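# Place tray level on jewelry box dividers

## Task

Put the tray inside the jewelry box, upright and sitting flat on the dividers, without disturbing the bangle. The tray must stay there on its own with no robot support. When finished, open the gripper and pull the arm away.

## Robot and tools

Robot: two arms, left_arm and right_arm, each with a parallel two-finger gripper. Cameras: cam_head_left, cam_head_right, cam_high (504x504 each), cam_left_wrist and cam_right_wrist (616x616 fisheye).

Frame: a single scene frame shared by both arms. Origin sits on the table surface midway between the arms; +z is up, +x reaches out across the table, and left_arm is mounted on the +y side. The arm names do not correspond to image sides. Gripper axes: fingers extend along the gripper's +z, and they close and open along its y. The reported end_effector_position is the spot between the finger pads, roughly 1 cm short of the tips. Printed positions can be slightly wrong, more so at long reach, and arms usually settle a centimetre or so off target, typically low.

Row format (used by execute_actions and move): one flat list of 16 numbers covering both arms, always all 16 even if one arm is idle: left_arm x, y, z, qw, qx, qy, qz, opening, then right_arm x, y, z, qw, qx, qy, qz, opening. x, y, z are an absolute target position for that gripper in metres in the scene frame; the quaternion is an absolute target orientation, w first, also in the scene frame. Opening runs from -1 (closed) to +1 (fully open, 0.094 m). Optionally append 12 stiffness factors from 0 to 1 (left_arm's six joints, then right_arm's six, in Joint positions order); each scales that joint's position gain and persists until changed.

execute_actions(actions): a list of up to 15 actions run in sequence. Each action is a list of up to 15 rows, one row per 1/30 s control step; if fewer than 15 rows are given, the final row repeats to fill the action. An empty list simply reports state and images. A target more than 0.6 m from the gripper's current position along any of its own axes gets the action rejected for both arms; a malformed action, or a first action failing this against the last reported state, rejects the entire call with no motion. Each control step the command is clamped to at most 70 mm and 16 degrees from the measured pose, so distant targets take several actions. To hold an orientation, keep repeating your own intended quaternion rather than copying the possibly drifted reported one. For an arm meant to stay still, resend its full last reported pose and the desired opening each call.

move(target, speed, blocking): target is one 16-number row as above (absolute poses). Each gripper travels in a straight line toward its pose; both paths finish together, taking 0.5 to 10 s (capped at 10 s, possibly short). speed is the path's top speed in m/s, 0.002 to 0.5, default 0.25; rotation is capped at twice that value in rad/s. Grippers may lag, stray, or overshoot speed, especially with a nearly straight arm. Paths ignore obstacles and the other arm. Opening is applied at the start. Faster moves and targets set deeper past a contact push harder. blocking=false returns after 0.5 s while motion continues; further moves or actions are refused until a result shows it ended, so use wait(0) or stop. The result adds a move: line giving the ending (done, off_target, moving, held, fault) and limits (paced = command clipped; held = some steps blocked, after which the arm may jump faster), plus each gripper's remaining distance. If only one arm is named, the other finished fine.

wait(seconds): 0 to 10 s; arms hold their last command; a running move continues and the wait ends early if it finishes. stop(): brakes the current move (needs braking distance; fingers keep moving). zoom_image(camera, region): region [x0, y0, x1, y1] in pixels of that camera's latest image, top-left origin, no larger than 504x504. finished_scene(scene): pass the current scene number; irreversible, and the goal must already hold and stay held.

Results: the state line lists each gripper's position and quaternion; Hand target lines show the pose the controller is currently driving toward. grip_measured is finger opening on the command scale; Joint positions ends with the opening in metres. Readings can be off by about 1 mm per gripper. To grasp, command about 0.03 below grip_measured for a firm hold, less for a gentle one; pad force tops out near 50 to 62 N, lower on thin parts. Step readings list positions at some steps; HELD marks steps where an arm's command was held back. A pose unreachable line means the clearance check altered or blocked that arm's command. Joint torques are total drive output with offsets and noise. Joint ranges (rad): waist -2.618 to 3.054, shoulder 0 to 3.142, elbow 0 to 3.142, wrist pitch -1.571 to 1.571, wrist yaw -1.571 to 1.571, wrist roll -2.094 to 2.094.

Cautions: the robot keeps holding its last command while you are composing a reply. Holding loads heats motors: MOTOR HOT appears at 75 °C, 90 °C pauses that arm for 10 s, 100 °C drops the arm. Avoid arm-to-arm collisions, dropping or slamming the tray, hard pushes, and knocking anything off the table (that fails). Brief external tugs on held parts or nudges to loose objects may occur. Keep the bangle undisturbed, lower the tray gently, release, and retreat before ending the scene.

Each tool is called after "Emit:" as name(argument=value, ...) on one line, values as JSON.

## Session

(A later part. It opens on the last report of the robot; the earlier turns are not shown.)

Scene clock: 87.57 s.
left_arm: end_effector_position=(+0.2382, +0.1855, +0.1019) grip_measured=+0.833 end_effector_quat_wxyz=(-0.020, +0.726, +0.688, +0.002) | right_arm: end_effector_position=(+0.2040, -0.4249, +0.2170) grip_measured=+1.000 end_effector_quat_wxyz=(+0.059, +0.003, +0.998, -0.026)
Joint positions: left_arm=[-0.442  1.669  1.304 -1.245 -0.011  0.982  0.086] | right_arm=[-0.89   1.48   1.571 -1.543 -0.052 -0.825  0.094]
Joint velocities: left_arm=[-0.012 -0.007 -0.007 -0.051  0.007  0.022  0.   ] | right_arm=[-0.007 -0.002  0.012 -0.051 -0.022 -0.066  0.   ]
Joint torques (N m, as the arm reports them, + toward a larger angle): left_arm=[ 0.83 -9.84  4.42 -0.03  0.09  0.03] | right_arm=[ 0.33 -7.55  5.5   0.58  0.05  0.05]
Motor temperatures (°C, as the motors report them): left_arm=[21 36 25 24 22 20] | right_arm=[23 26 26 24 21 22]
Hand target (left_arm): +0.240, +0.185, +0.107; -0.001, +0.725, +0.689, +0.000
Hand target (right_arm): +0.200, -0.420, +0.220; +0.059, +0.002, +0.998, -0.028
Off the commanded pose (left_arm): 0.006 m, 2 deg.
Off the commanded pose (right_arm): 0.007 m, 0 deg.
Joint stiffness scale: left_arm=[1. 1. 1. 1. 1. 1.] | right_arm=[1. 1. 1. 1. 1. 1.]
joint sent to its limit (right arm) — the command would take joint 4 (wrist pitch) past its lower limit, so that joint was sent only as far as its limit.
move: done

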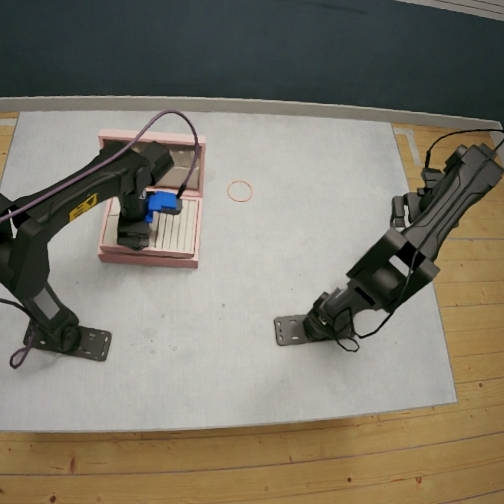

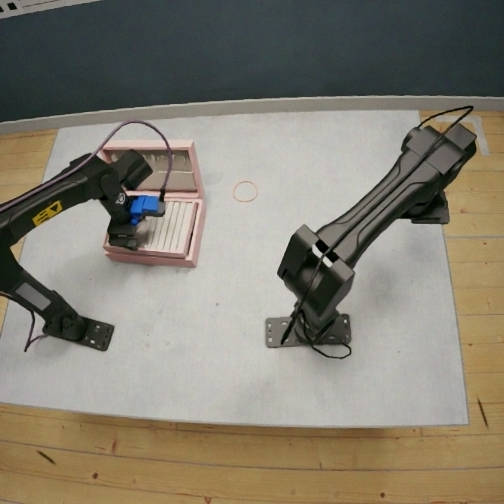

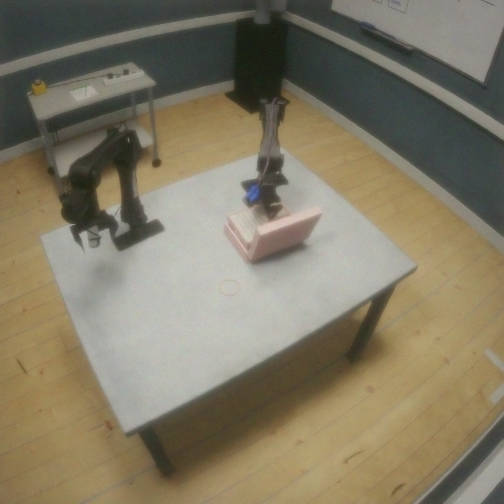

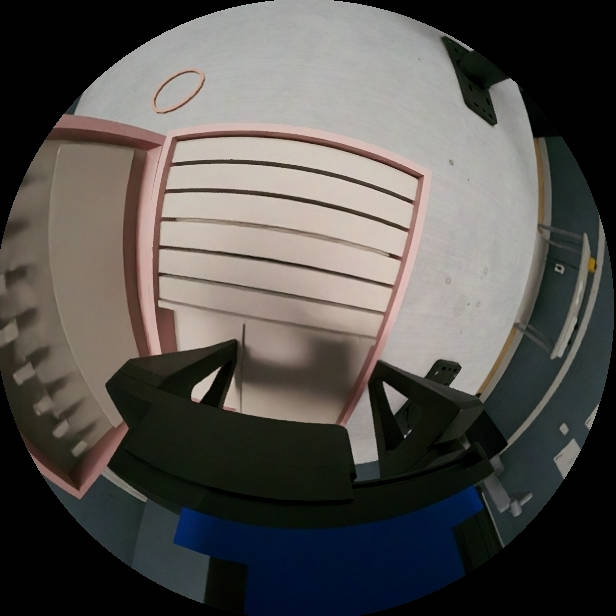

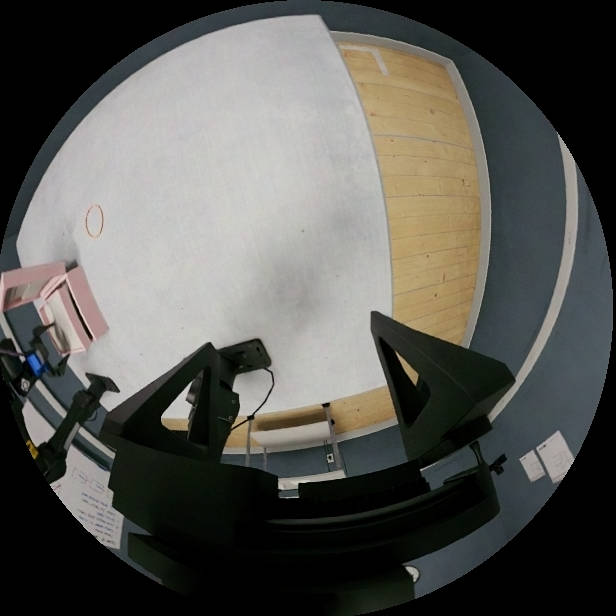

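Emit:
move(target=[0.244,0.184,0.095,0,0.725,0.688,0,0.6,0.2,-0.42,0.22,0.058,0.002,0.998,-0.027,1], speed=0.02)

Emit:
zoom_image(camera="cam_head_left", region=[70,140,230,280])

Emit:
zoom_image(camera="cam_head_right", region=[70,140,230,280])

Scene clock: 94.97 s.
left_arm: end_effector_position=(+0.2421, +0.1844, +0.0947) grip_measured=+0.833 end_effector_quat_wxyz=(-0.011, +0.726, +0.687, +0.004) | right_arm: end_effector_position=(+0.2040, -0.4249, +0.2170) grip_measured=+1.000 end_effector_quat_wxyz=(+0.059, +0.003, +0.998, -0.026)
Joint positions: left_arm=[-0.437  1.669  1.276 -1.198 -0.011  0.988  0.086] | right_arm=[-0.89   1.48   1.571 -1.543 -0.052 -0.825  0.094]
Joint velocities: left_arm=[ 0.002  0.002 -0.017  0.051  0.037  0.051 -0.   ] | right_arm=[-0.012 -0.012 -0.002 -0.037  0.007  0.022  0.   ]
Joint torques (N m, as the arm reports them, + toward a larger angle): left_arm=[ 0.82 -8.36  4.31  0.02  0.09 -0.02] | right_arm=[ 0.34 -7.55  5.53  0.57  0.06  0.06]
Motor temperatures (°C, as the motors report them): left_arm=[21 35 25 24 22 20] | right_arm=[23 26 26 24 21 22]
Hand target (left_arm): +0.244, +0.184, +0.095; -0.000, +0.725, +0.689, -0.000
Hand target (right_arm): +0.200, -0.420, +0.220; +0.059, +0.002, +0.998, -0.028
Off the commanded pose (left_arm): 0.002 m, 1 deg.
Off the commanded pose (right_arm): 0.007 m, 0 deg.
Joint stiffness scale: left_arm=[1. 1. 1. 1. 1. 1.] | right_arm=[1. 1. 1. 1. 1. 1.]
joint sent to its limit (right arm) — the command would take joint 4 (wrist pitch) past its lower limit, so that joint was sent only as far as its limit.
move: done

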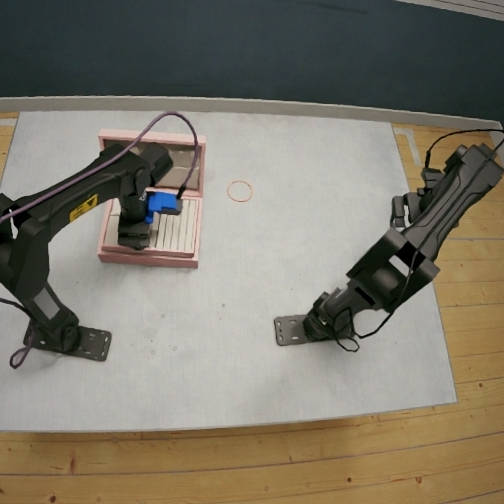

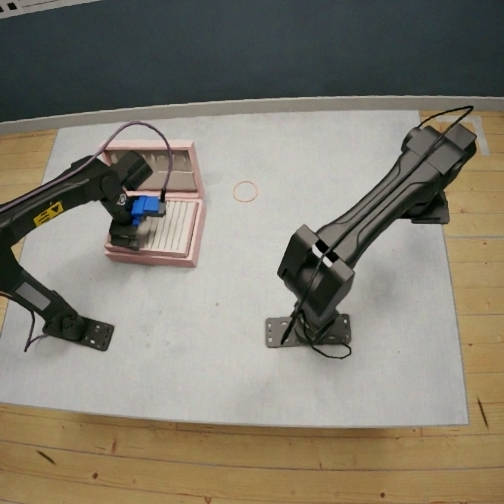

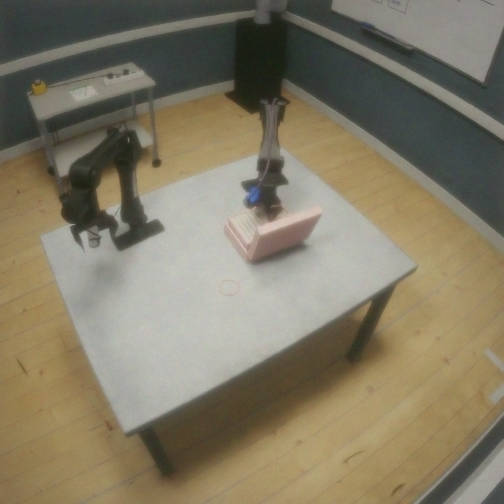

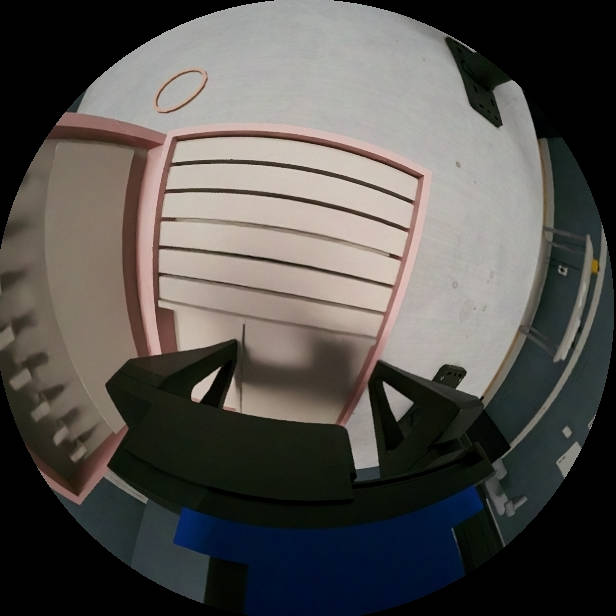

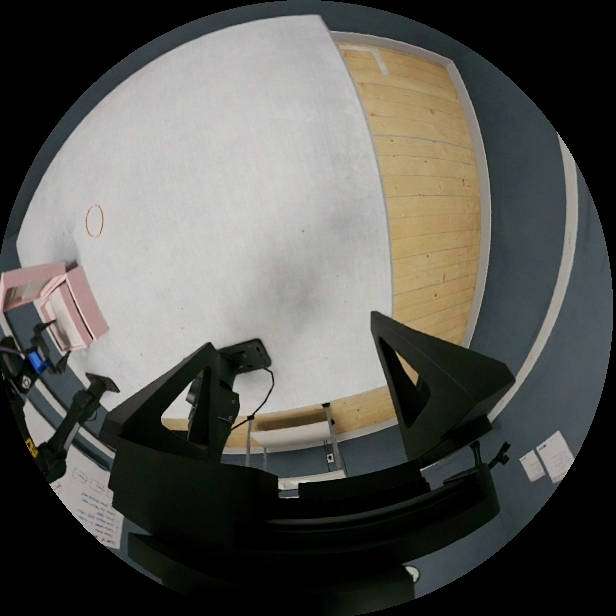

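Region (70, 140, 230, 280) of cam_head_left's 504x504 image, scaled by 3.150, with more detail than that image has; it fills the top 441 rows of this view, and the rest is white.

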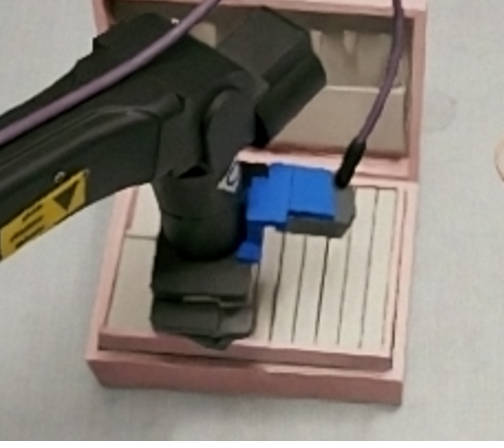

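Region (70, 140, 230, 280) of cam_head_right's 504x504 image, scaled by 3.150, with more detail than that image has; it fills the top 441 rows of this view, and the rest is white.

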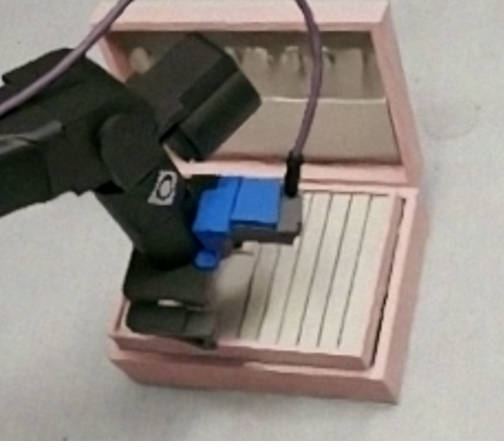

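Looks aligned; lower slowly.

Emit:
move(target=[0.243,0.184,0.083,0,0.725,0.688,0,0.6,0.2,-0.42,0.22,0.058,0.002,0.998,-0.027,1], speed=0.015)

Emit:
zoom_image(camera="cam_head_left", region=[70,140,230,280])

Emit:
zoom_image(camera="cam_head_right", region=[70,140,230,280])

Scene clock: 103.17 s.
left_arm: end_effector_position=(+0.2406, +0.1855, +0.0865) grip_measured=+0.833 end_effector_quat_wxyz=(-0.011, +0.727, +0.687, +0.004) | right_arm: end_effector_position=(+0.2040, -0.4249, +0.2170) grip_measured=+1.000 end_effector_quat_wxyz=(+0.059, +0.003, +0.998, -0.026)
Joint positions: left_arm=[-0.437  1.669  1.243 -1.167 -0.011  0.989  0.086] | right_arm=[-0.89   1.48   1.571 -1.543 -0.052 -0.825  0.094]
Joint velocities: left_arm=[ 0.007  0.007  0.002  0.022 -0.022 -0.037 -0.   ] | right_arm=[-0.007 -0.012 -0.012  0.022 -0.051 -0.022  0.   ]
Joint torques (N m, as the arm reports them, + toward a larger angle): left_arm=[ 0.51 -7.91  3.67  0.18  0.07  0.02] | right_arm=[ 0.34 -7.54  5.52  0.57  0.06  0.05]
Motor temperatures (°C, as the motors report them): left_arm=[21 34 25 24 22 20] | right_arm=[23 26 26 24 21 22]
Hand target (left_arm): +0.243, +0.184, +0.083; -0.000, +0.725, +0.688, +0.000
Hand target (right_arm): +0.200, -0.420, +0.220; +0.059, +0.002, +0.998, -0.028
Off the commanded pose (left_arm): 0.005 m, 1 deg.
Off the commanded pose (right_arm): 0.007 m, 0 deg.
Joint stiffness scale: left_arm=[1. 1. 1. 1. 1. 1.] | right_arm=[1. 1. 1. 1. 1. 1.]
joint sent to its limit (right arm) — the command would take joint 4 (wrist pitch) past its lower limit, so that joint was sent only as far as its limit.
move: done

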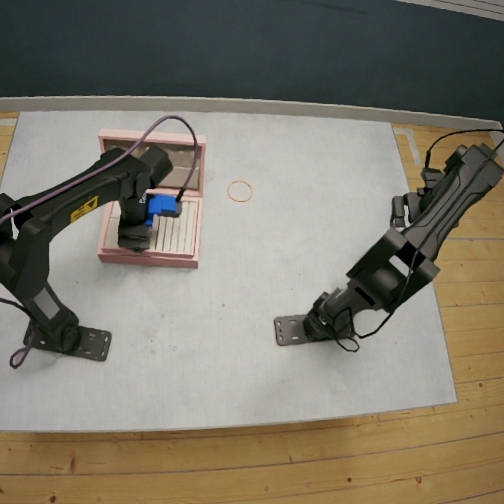

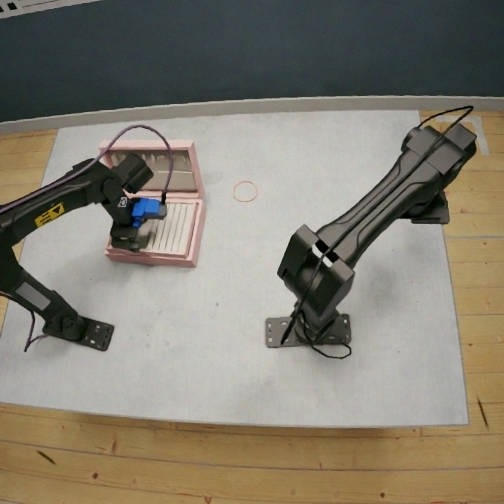

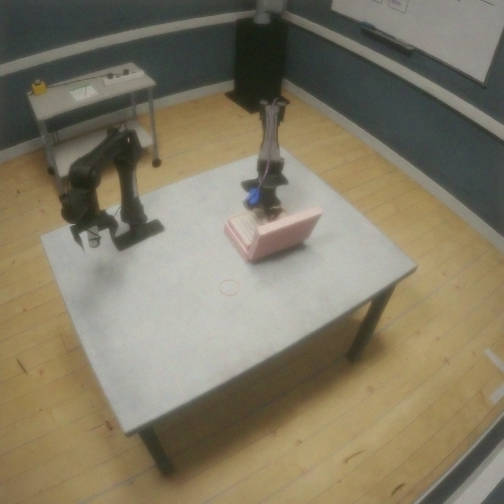

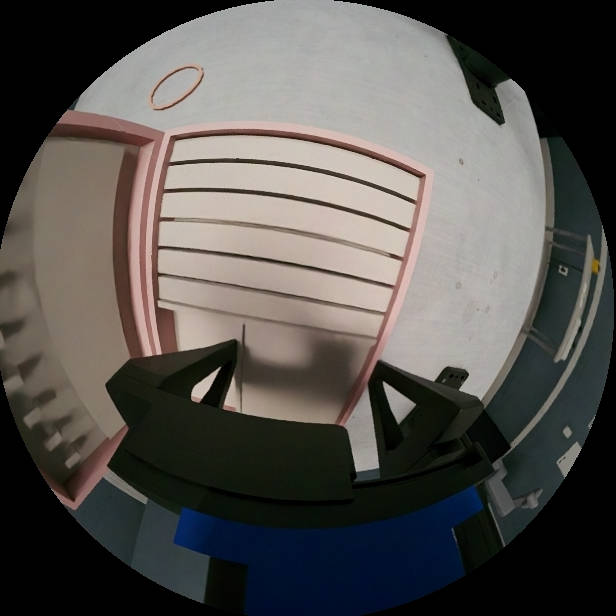

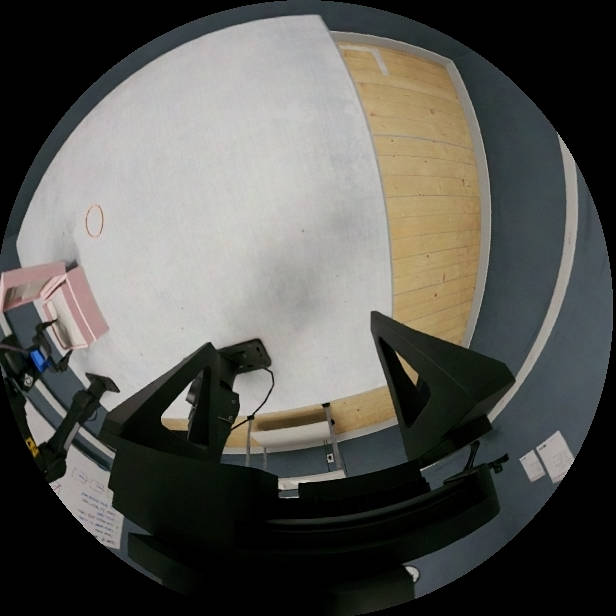

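Region (70, 140, 230, 280) of cam_head_left's 504x504 image, scaled by 3.150, with more detail than that image has; it fills the top 441 rows of this view, and the rest is white.

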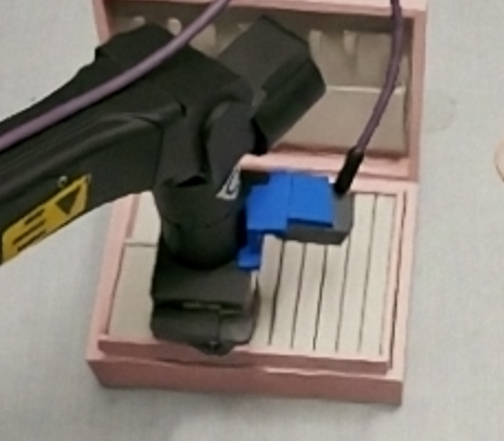

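Region (70, 140, 230, 280) of cam_head_right's 504x504 image, scaled by 3.150, with more detail than that image has; it fills the top 441 rows of this view, and the rest is white.

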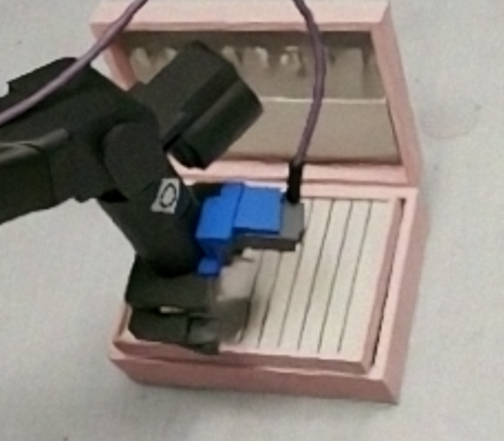

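Emit:
move(target=[0.249,0.183,0.086,0,0.725,0.688,0,0.6,0.2,-0.42,0.22,0.058,0.002,0.998,-0.027,1], speed=0.01)

Emit:
zoom_image(camera="cam_head_left", region=[70,140,230,280])

Emit:
zoom_image(camera="cam_head_right", region=[70,140,230,280])

Scene clock: 110.17 s.
left_arm: end_effector_position=(+0.2410, +0.1861, +0.0865) grip_measured=+0.833 end_effector_quat_wxyz=(-0.011, +0.727, +0.687, +0.001) | right_arm: end_effector_position=(+0.2040, -0.4249, +0.2170) grip_measured=+1.000 end_effector_quat_wxyz=(+0.059, +0.003, +0.998, -0.026)
Joint positions: left_arm=[-0.432  1.669  1.243 -1.167 -0.006  0.995  0.086] | right_arm=[-0.89   1.48   1.571 -1.543 -0.052 -0.825  0.094]
Joint velocities: left_arm=[-0.012 -0.017 -0.002  0.066  0.022 -0.007 -0.001] | right_arm=[-0.012 -0.022  0.017 -0.022  0.007  0.037  0.   ]
Joint torques (N m, as the arm reports them, + toward a larger angle): left_arm=[ 1.03 -6.56  6.13  0.06  0.04  0.03] | right_arm=[ 0.33 -7.54  5.52  0.57  0.06  0.05]
Motor temperatures (°C, as the motors report them): left_arm=[21 33 25 24 22 20] | right_arm=[23 26 26 24 21 22]
Hand target (left_arm): +0.249, +0.183, +0.086; -0.000, +0.725, +0.688, +0.000
Hand target (right_arm): +0.200, -0.420, +0.220; +0.059, +0.002, +0.998, -0.028
Off the commanded pose (left_arm): 0.009 m, 1 deg.
Off the commanded pose (right_arm): 0.007 m, 0 deg.
Joint stiffness scale: left_arm=[1. 1. 1. 1. 1. 1.] | right_arm=[1. 1. 1. 1. 1. 1.]
joint sent to its limit (right arm) — the command would take joint 4 (wrist pitch) past its lower limit, so that joint was sent only as far as its limit.
move: done

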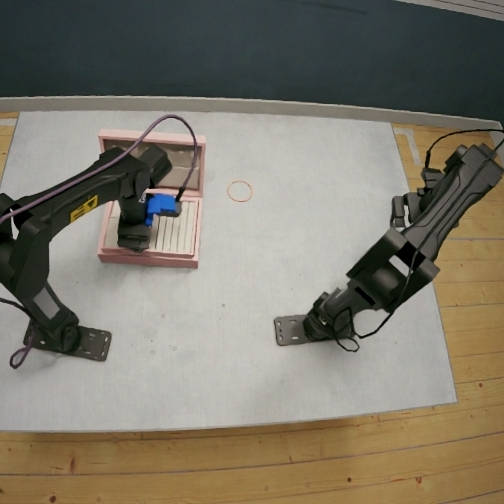

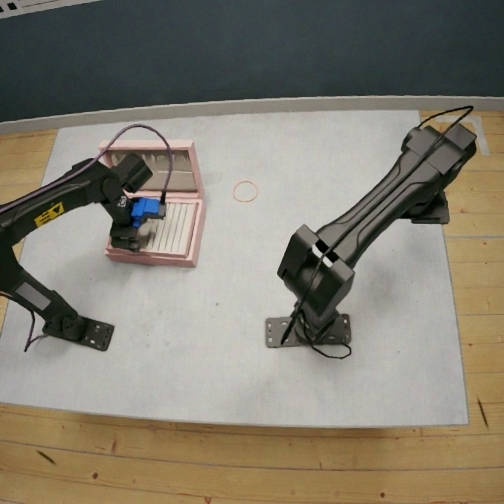

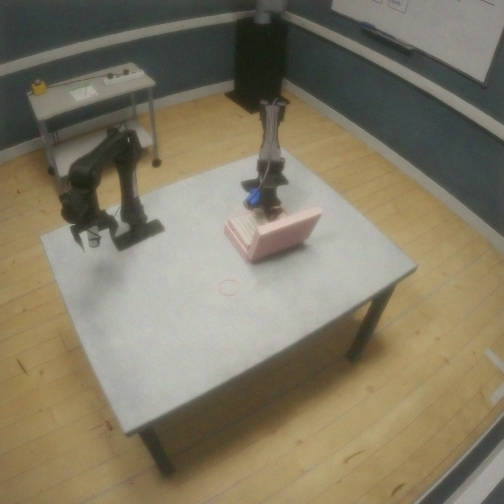

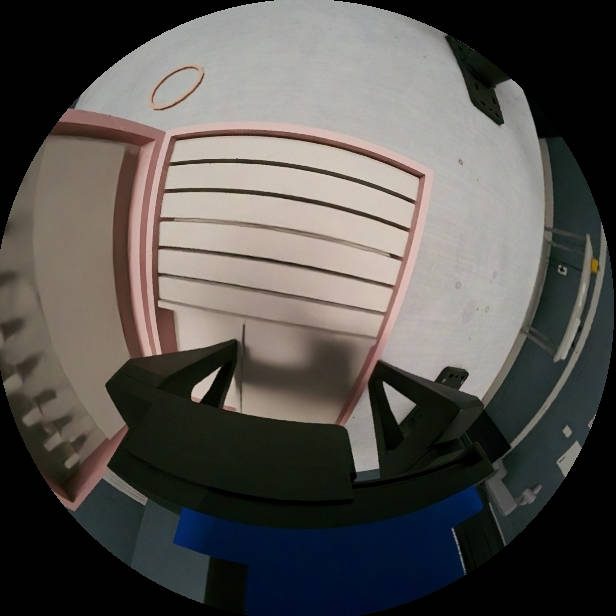

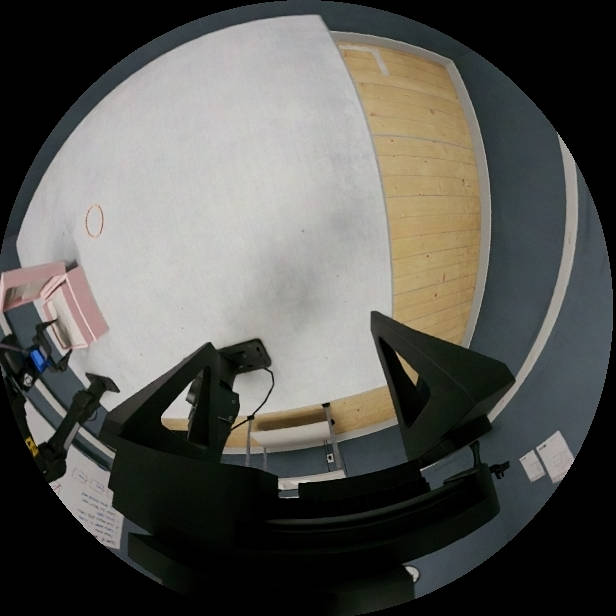

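Region (70, 140, 230, 280) of cam_head_left's 504x504 image, scaled by 3.150, with more detail than that image has; it fills the top 441 rows of this view, and the rest is white.

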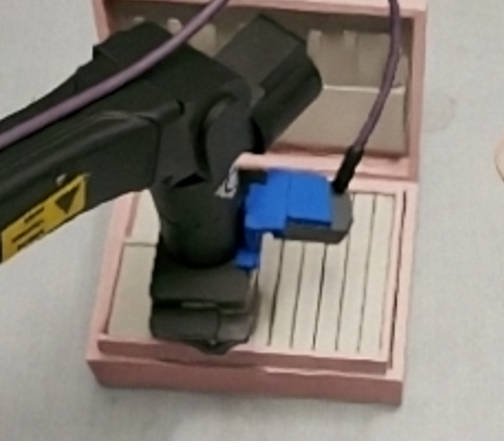

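Region (70, 140, 230, 280) of cam_head_right's 504x504 image, scaled by 3.150, with more detail than that image has; it fills the top 441 rows of this view, and the rest is white.

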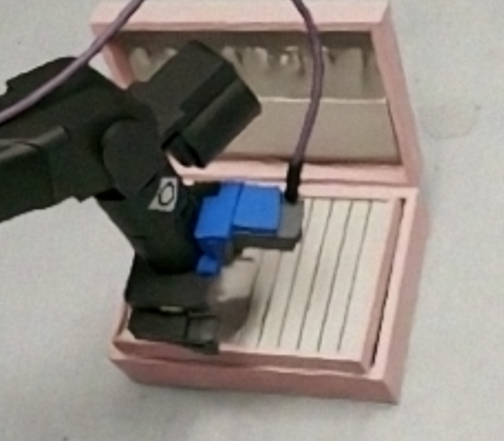

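Emit:
move(target=[0.253,0.179,0.088,-0.019,0.725,0.688,-0.018,0.6,0.2,-0.42,0.22,0.058,0.002,0.998,-0.027,1], speed=0.01)

Emit:
zoom_image(camera="cam_head_left", region=[70,140,230,280])

Emit:
zoom_image(camera="cam_head_right", region=[70,140,230,280])

Scene clock: 122.77 s.
left_arm: end_effector_position=(+0.2424, +0.1858, +0.0840) grip_measured=+0.833 end_effector_quat_wxyz=(-0.038, +0.727, +0.686, -0.015) | right_arm: end_effector_position=(+0.2040, -0.4249, +0.2170) grip_measured=+1.000 end_effector_quat_wxyz=(+0.059, +0.003, +0.998, -0.026)
Joint positions: left_arm=[-0.417  1.731  1.3   -1.221  0.015  1.012  0.086] | right_arm=[-0.89   1.48   1.571 -1.543 -0.052 -0.825  0.094]
Joint velocities: left_arm=[-0.002 -0.002 -0.007 -0.007 -0.022  0.051  0.001] | right_arm=[-0.022 -0.007 -0.007  0.007 -0.037 -0.051  0.   ]
Joint torques (N m, as the arm reports them, + toward a larger angle): left_arm=[ 0.75 -7.29  7.45 -0.12  0.13  0.01] | right_arm=[ 0.34 -7.56  5.53  0.57  0.06  0.05]
Motor temperatures (°C, as the motors report them): left_arm=[21 32 26 24 22 20] | right_arm=[23 26 26 24 21 22]
Hand target (left_arm): +0.253, +0.179, +0.088; -0.019, +0.725, +0.688, -0.018
Hand target (right_arm): +0.200, -0.420, +0.220; +0.059, +0.002, +0.998, -0.028
Off the commanded pose (left_arm): 0.013 m, 2 deg.
Off the commanded pose (right_arm): 0.007 m, 0 deg.
Joint stiffness scale: left_arm=[1. 1. 1. 1. 1. 1.] | right_arm=[1. 1. 1. 1. 1. 1.]
joint sent to its limit (right arm) — the command would take joint 4 (wrist pitch) past its lower limit, so that joint was sent only as far as its limit.
move: off_target (left_arm)

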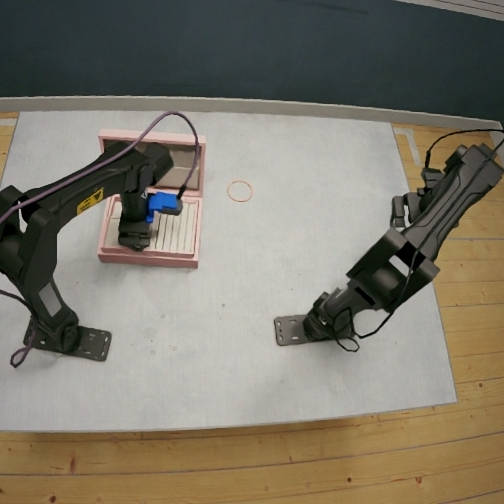

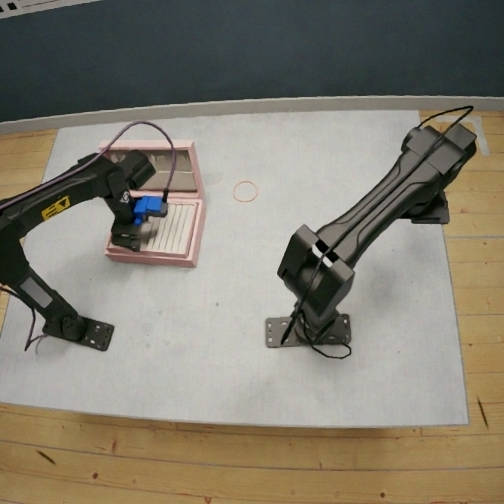

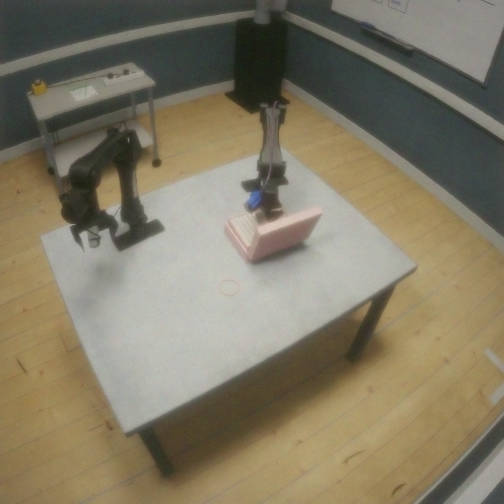

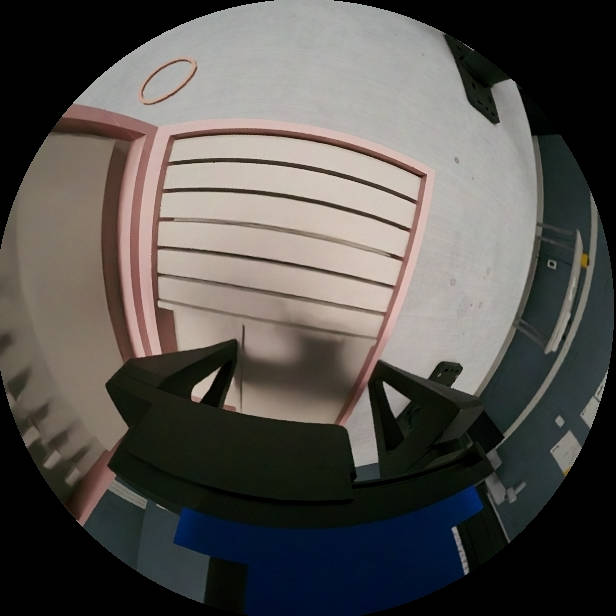

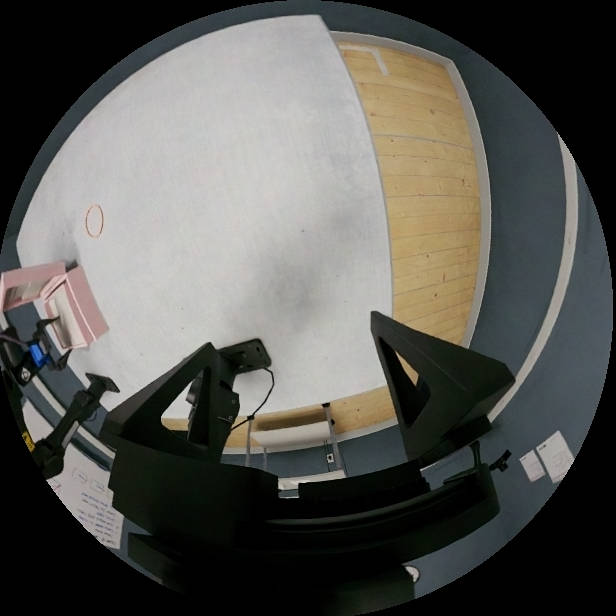

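Region (70, 140, 230, 280) of cam_head_left's 504x504 image, scaled by 3.150, with more detail than that image has; it fills the top 441 rows of this view, and the rest is white.

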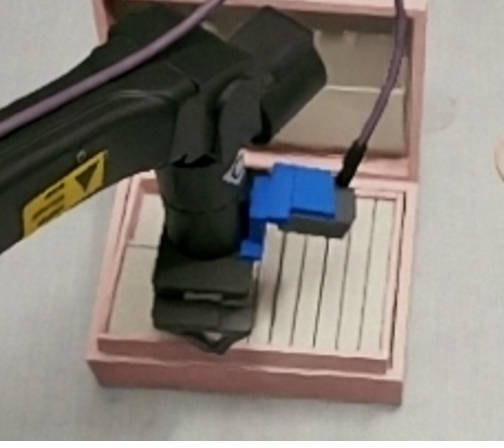

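Region (70, 140, 230, 280) of cam_head_right's 504x504 image, scaled by 3.150, with more detail than that image has; it fills the top 441 rows of this view, and the rest is white.

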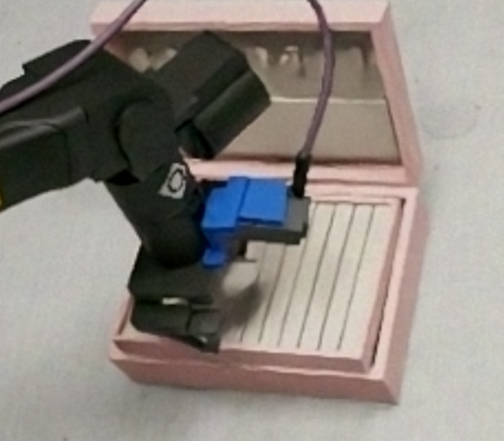

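Back is dipped in now; continue sliding.

Emit:
move(target=[0.258,0.177,0.089,-0.019,0.725,0.688,-0.018,0.6,0.2,-0.42,0.22,0.058,0.002,0.998,-0.027,1], speed=0.01)

Emit:
zoom_image(camera="cam_head_left", region=[70,140,230,280])

Emit:
zoom_image(camera="cam_head_right", region=[70,140,230,280])

Scene clock: 134.43 s.
left_arm: end_effector_position=(+0.2453, +0.1836, +0.0836) grip_measured=+0.833 end_effector_quat_wxyz=(-0.042, +0.728, +0.685, -0.016) | right_arm: end_effector_position=(+0.2040, -0.4249, +0.2170) grip_measured=+1.000 end_effector_quat_wxyz=(+0.059, +0.003, +0.998, -0.026)
Joint positions: left_arm=[-0.417  1.753  1.324 -1.231  0.016  1.016  0.086] | right_arm=[-0.89   1.48   1.571 -1.543 -0.052 -0.825  0.094]
Joint velocities: left_arm=[ 0.002 -0.017 -0.007  0.037 -0.037 -0.007 -0.   ] | right_arm=[-0.002  0.002 -0.017 -0.095  0.022  0.007  0.   ]
Joint torques (N m, as the arm reports them, + toward a larger angle): left_arm=[ 1.25 -7.75  7.69 -0.12  0.12  0.01] | right_arm=[ 0.36 -7.55  5.54  0.57  0.05  0.05]
Motor temperatures (°C, as the motors report them): left_arm=[21 32 26 24 22 20] | right_arm=[23 26 26 24 21 22]
Hand target (left_arm): +0.258, +0.177, +0.089; -0.019, +0.725, +0.688, -0.018
Hand target (right_arm): +0.200, -0.420, +0.220; +0.059, +0.002, +0.998, -0.028
Off the commanded pose (left_arm): 0.015 m, 3 deg.
Off the commanded pose (right_arm): 0.007 m, 0 deg.
Joint stiffness scale: left_arm=[1. 1. 1. 1. 1. 1.] | right_arm=[1. 1. 1. 1. 1. 1.]
joint sent to its limit (right arm) — the command would take joint 4 (wrist pitch) past its lower limit, so that joint was sent only as far as its limit.
move: off_target (left_arm)

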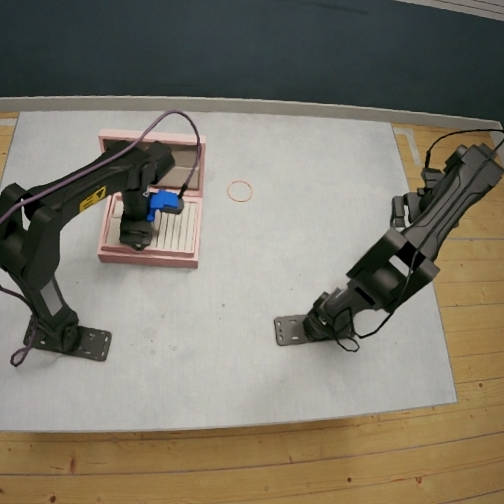

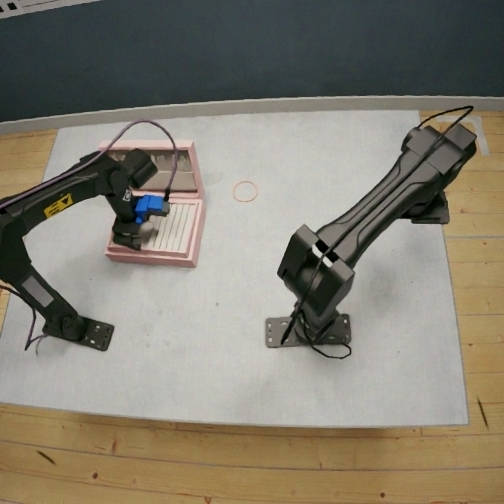

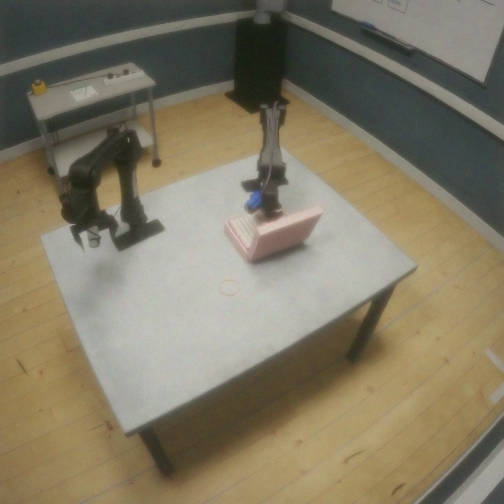

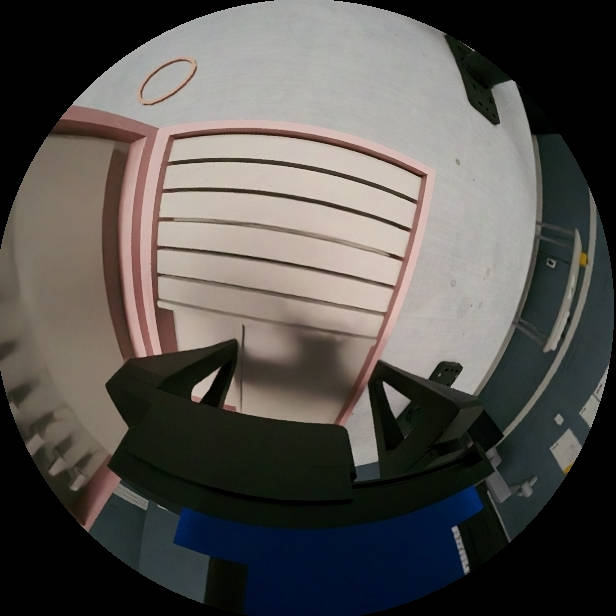

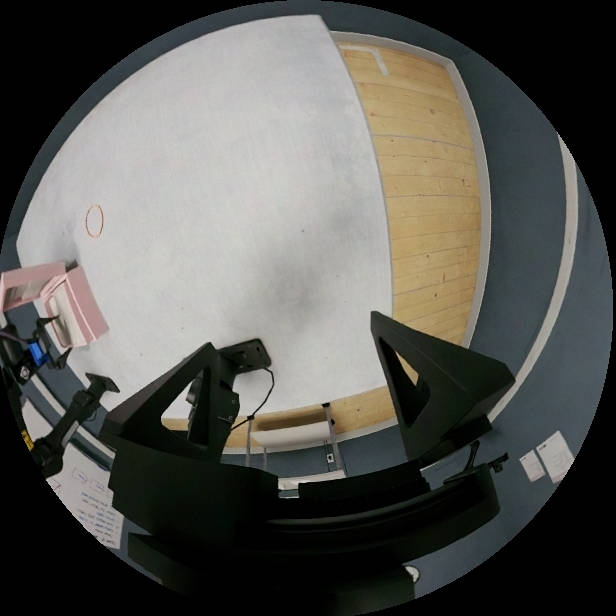

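Region (70, 140, 230, 280) of cam_head_left's 504x504 image, scaled by 3.150, with more detail than that image has; it fills the top 441 rows of this view, and the rest is white.

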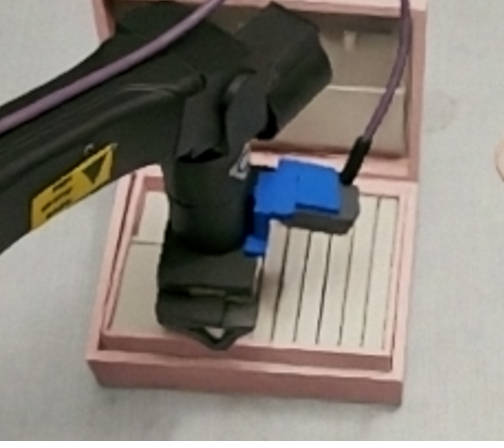

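Region (70, 140, 230, 280) of cam_head_right's 504x504 image, scaled by 3.150, with more detail than that image has; it fills the top 441 rows of this view, and the rest is white.

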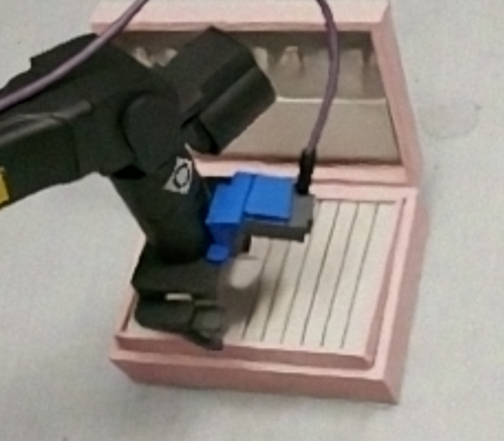

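Within the rim now. Lower and level.

Emit:
move(target=[0.248,0.183,0.072,0,0.725,0.688,0,0.6,0.2,-0.42,0.22,0.058,0.002,0.998,-0.027,1], speed=0.015)

Emit:
zoom_image(camera="cam_head_left", region=[70,140,230,280])

Scene clock: 141.13 s.
left_arm: end_effector_position=(+0.2473, +0.1856, +0.0714) grip_measured=+0.833 end_effector_quat_wxyz=(-0.014, +0.725, +0.689, -0.003) | right_arm: end_effector_position=(+0.2040, -0.4249, +0.2170) grip_measured=+1.000 end_effector_quat_wxyz=(+0.059, +0.003, +0.998, -0.026)
Joint positions: left_arm=[-0.417  1.707  1.225 -1.117  0.     1.005  0.086] | right_arm=[-0.89   1.48   1.571 -1.543 -0.052 -0.825  0.094]
Joint velocities: left_arm=[-0.002 -0.012 -0.017 -0.11  -0.022  0.066 -0.001] | right_arm=[-0.022 -0.012 -0.007  0.022 -0.037 -0.022  0.   ]
Joint torques (N m, as the arm reports them, + toward a larger angle): left_arm=[-0.41 -9.18  3.78  0.12  0.01 -0.03] | right_arm=[ 0.34 -7.55  5.52  0.57  0.06  0.05]
Motor temperatures (°C, as the motors report them): left_arm=[21 32 26 24 22 20] | right_arm=[23 26 26 24 21 22]
Hand target (left_arm): +0.248, +0.183, +0.072; -0.000, +0.725, +0.689, -0.000
Hand target (right_arm): +0.200, -0.420, +0.220; +0.059, +0.002, +0.998, -0.028
Off the commanded pose (left_arm): 0.003 m, 2 deg.
Off the commanded pose (right_arm): 0.007 m, 0 deg.
Joint stiffness scale: left_arm=[1. 1. 1. 1. 1. 1.] | right_arm=[1. 1. 1. 1. 1. 1.]
joint sent to its limit (right arm) — the command would take joint 4 (wrist pitch) past its lower limit, so that joint was sent only as far as its limit.
move: done

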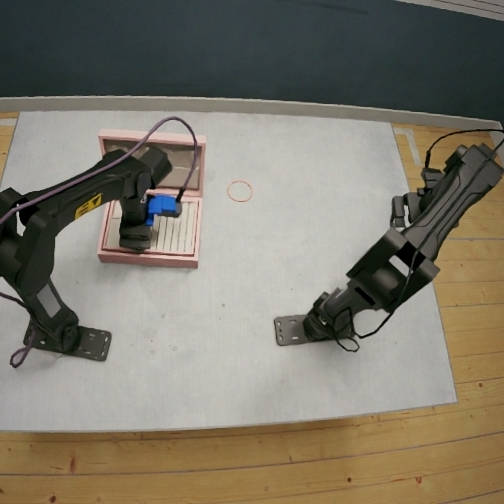

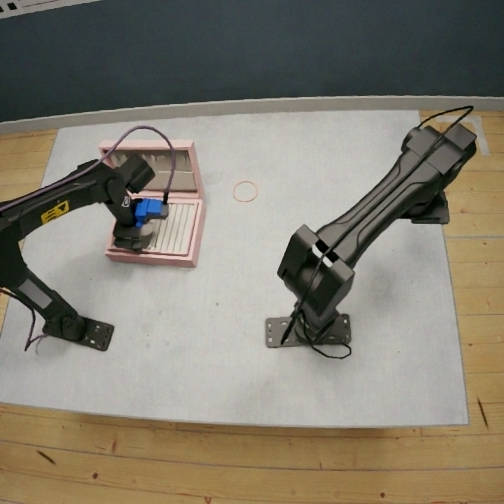

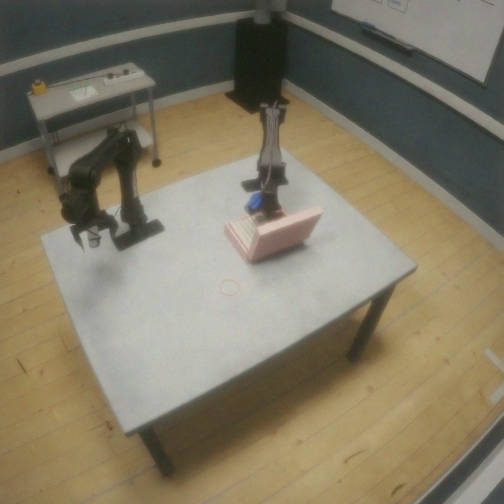

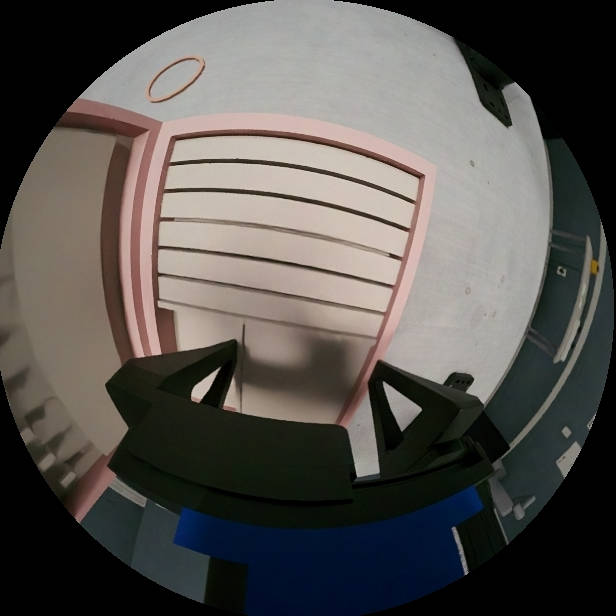

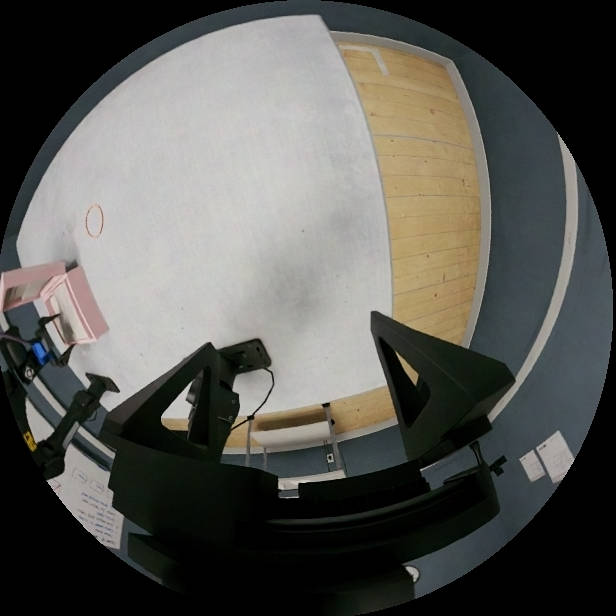

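Region (70, 140, 230, 280) of cam_head_left's 504x504 image, scaled by 3.150, with more detail than that image has; it fills the top 441 rows of this view, and the rest is white.

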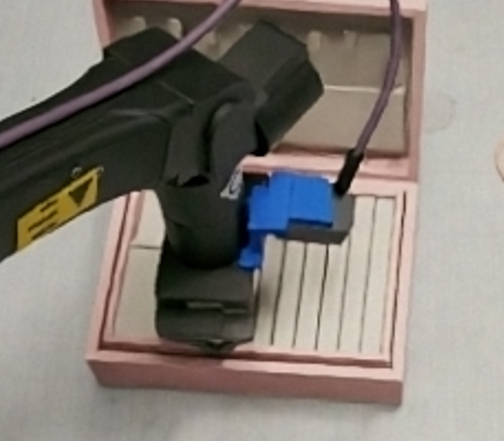

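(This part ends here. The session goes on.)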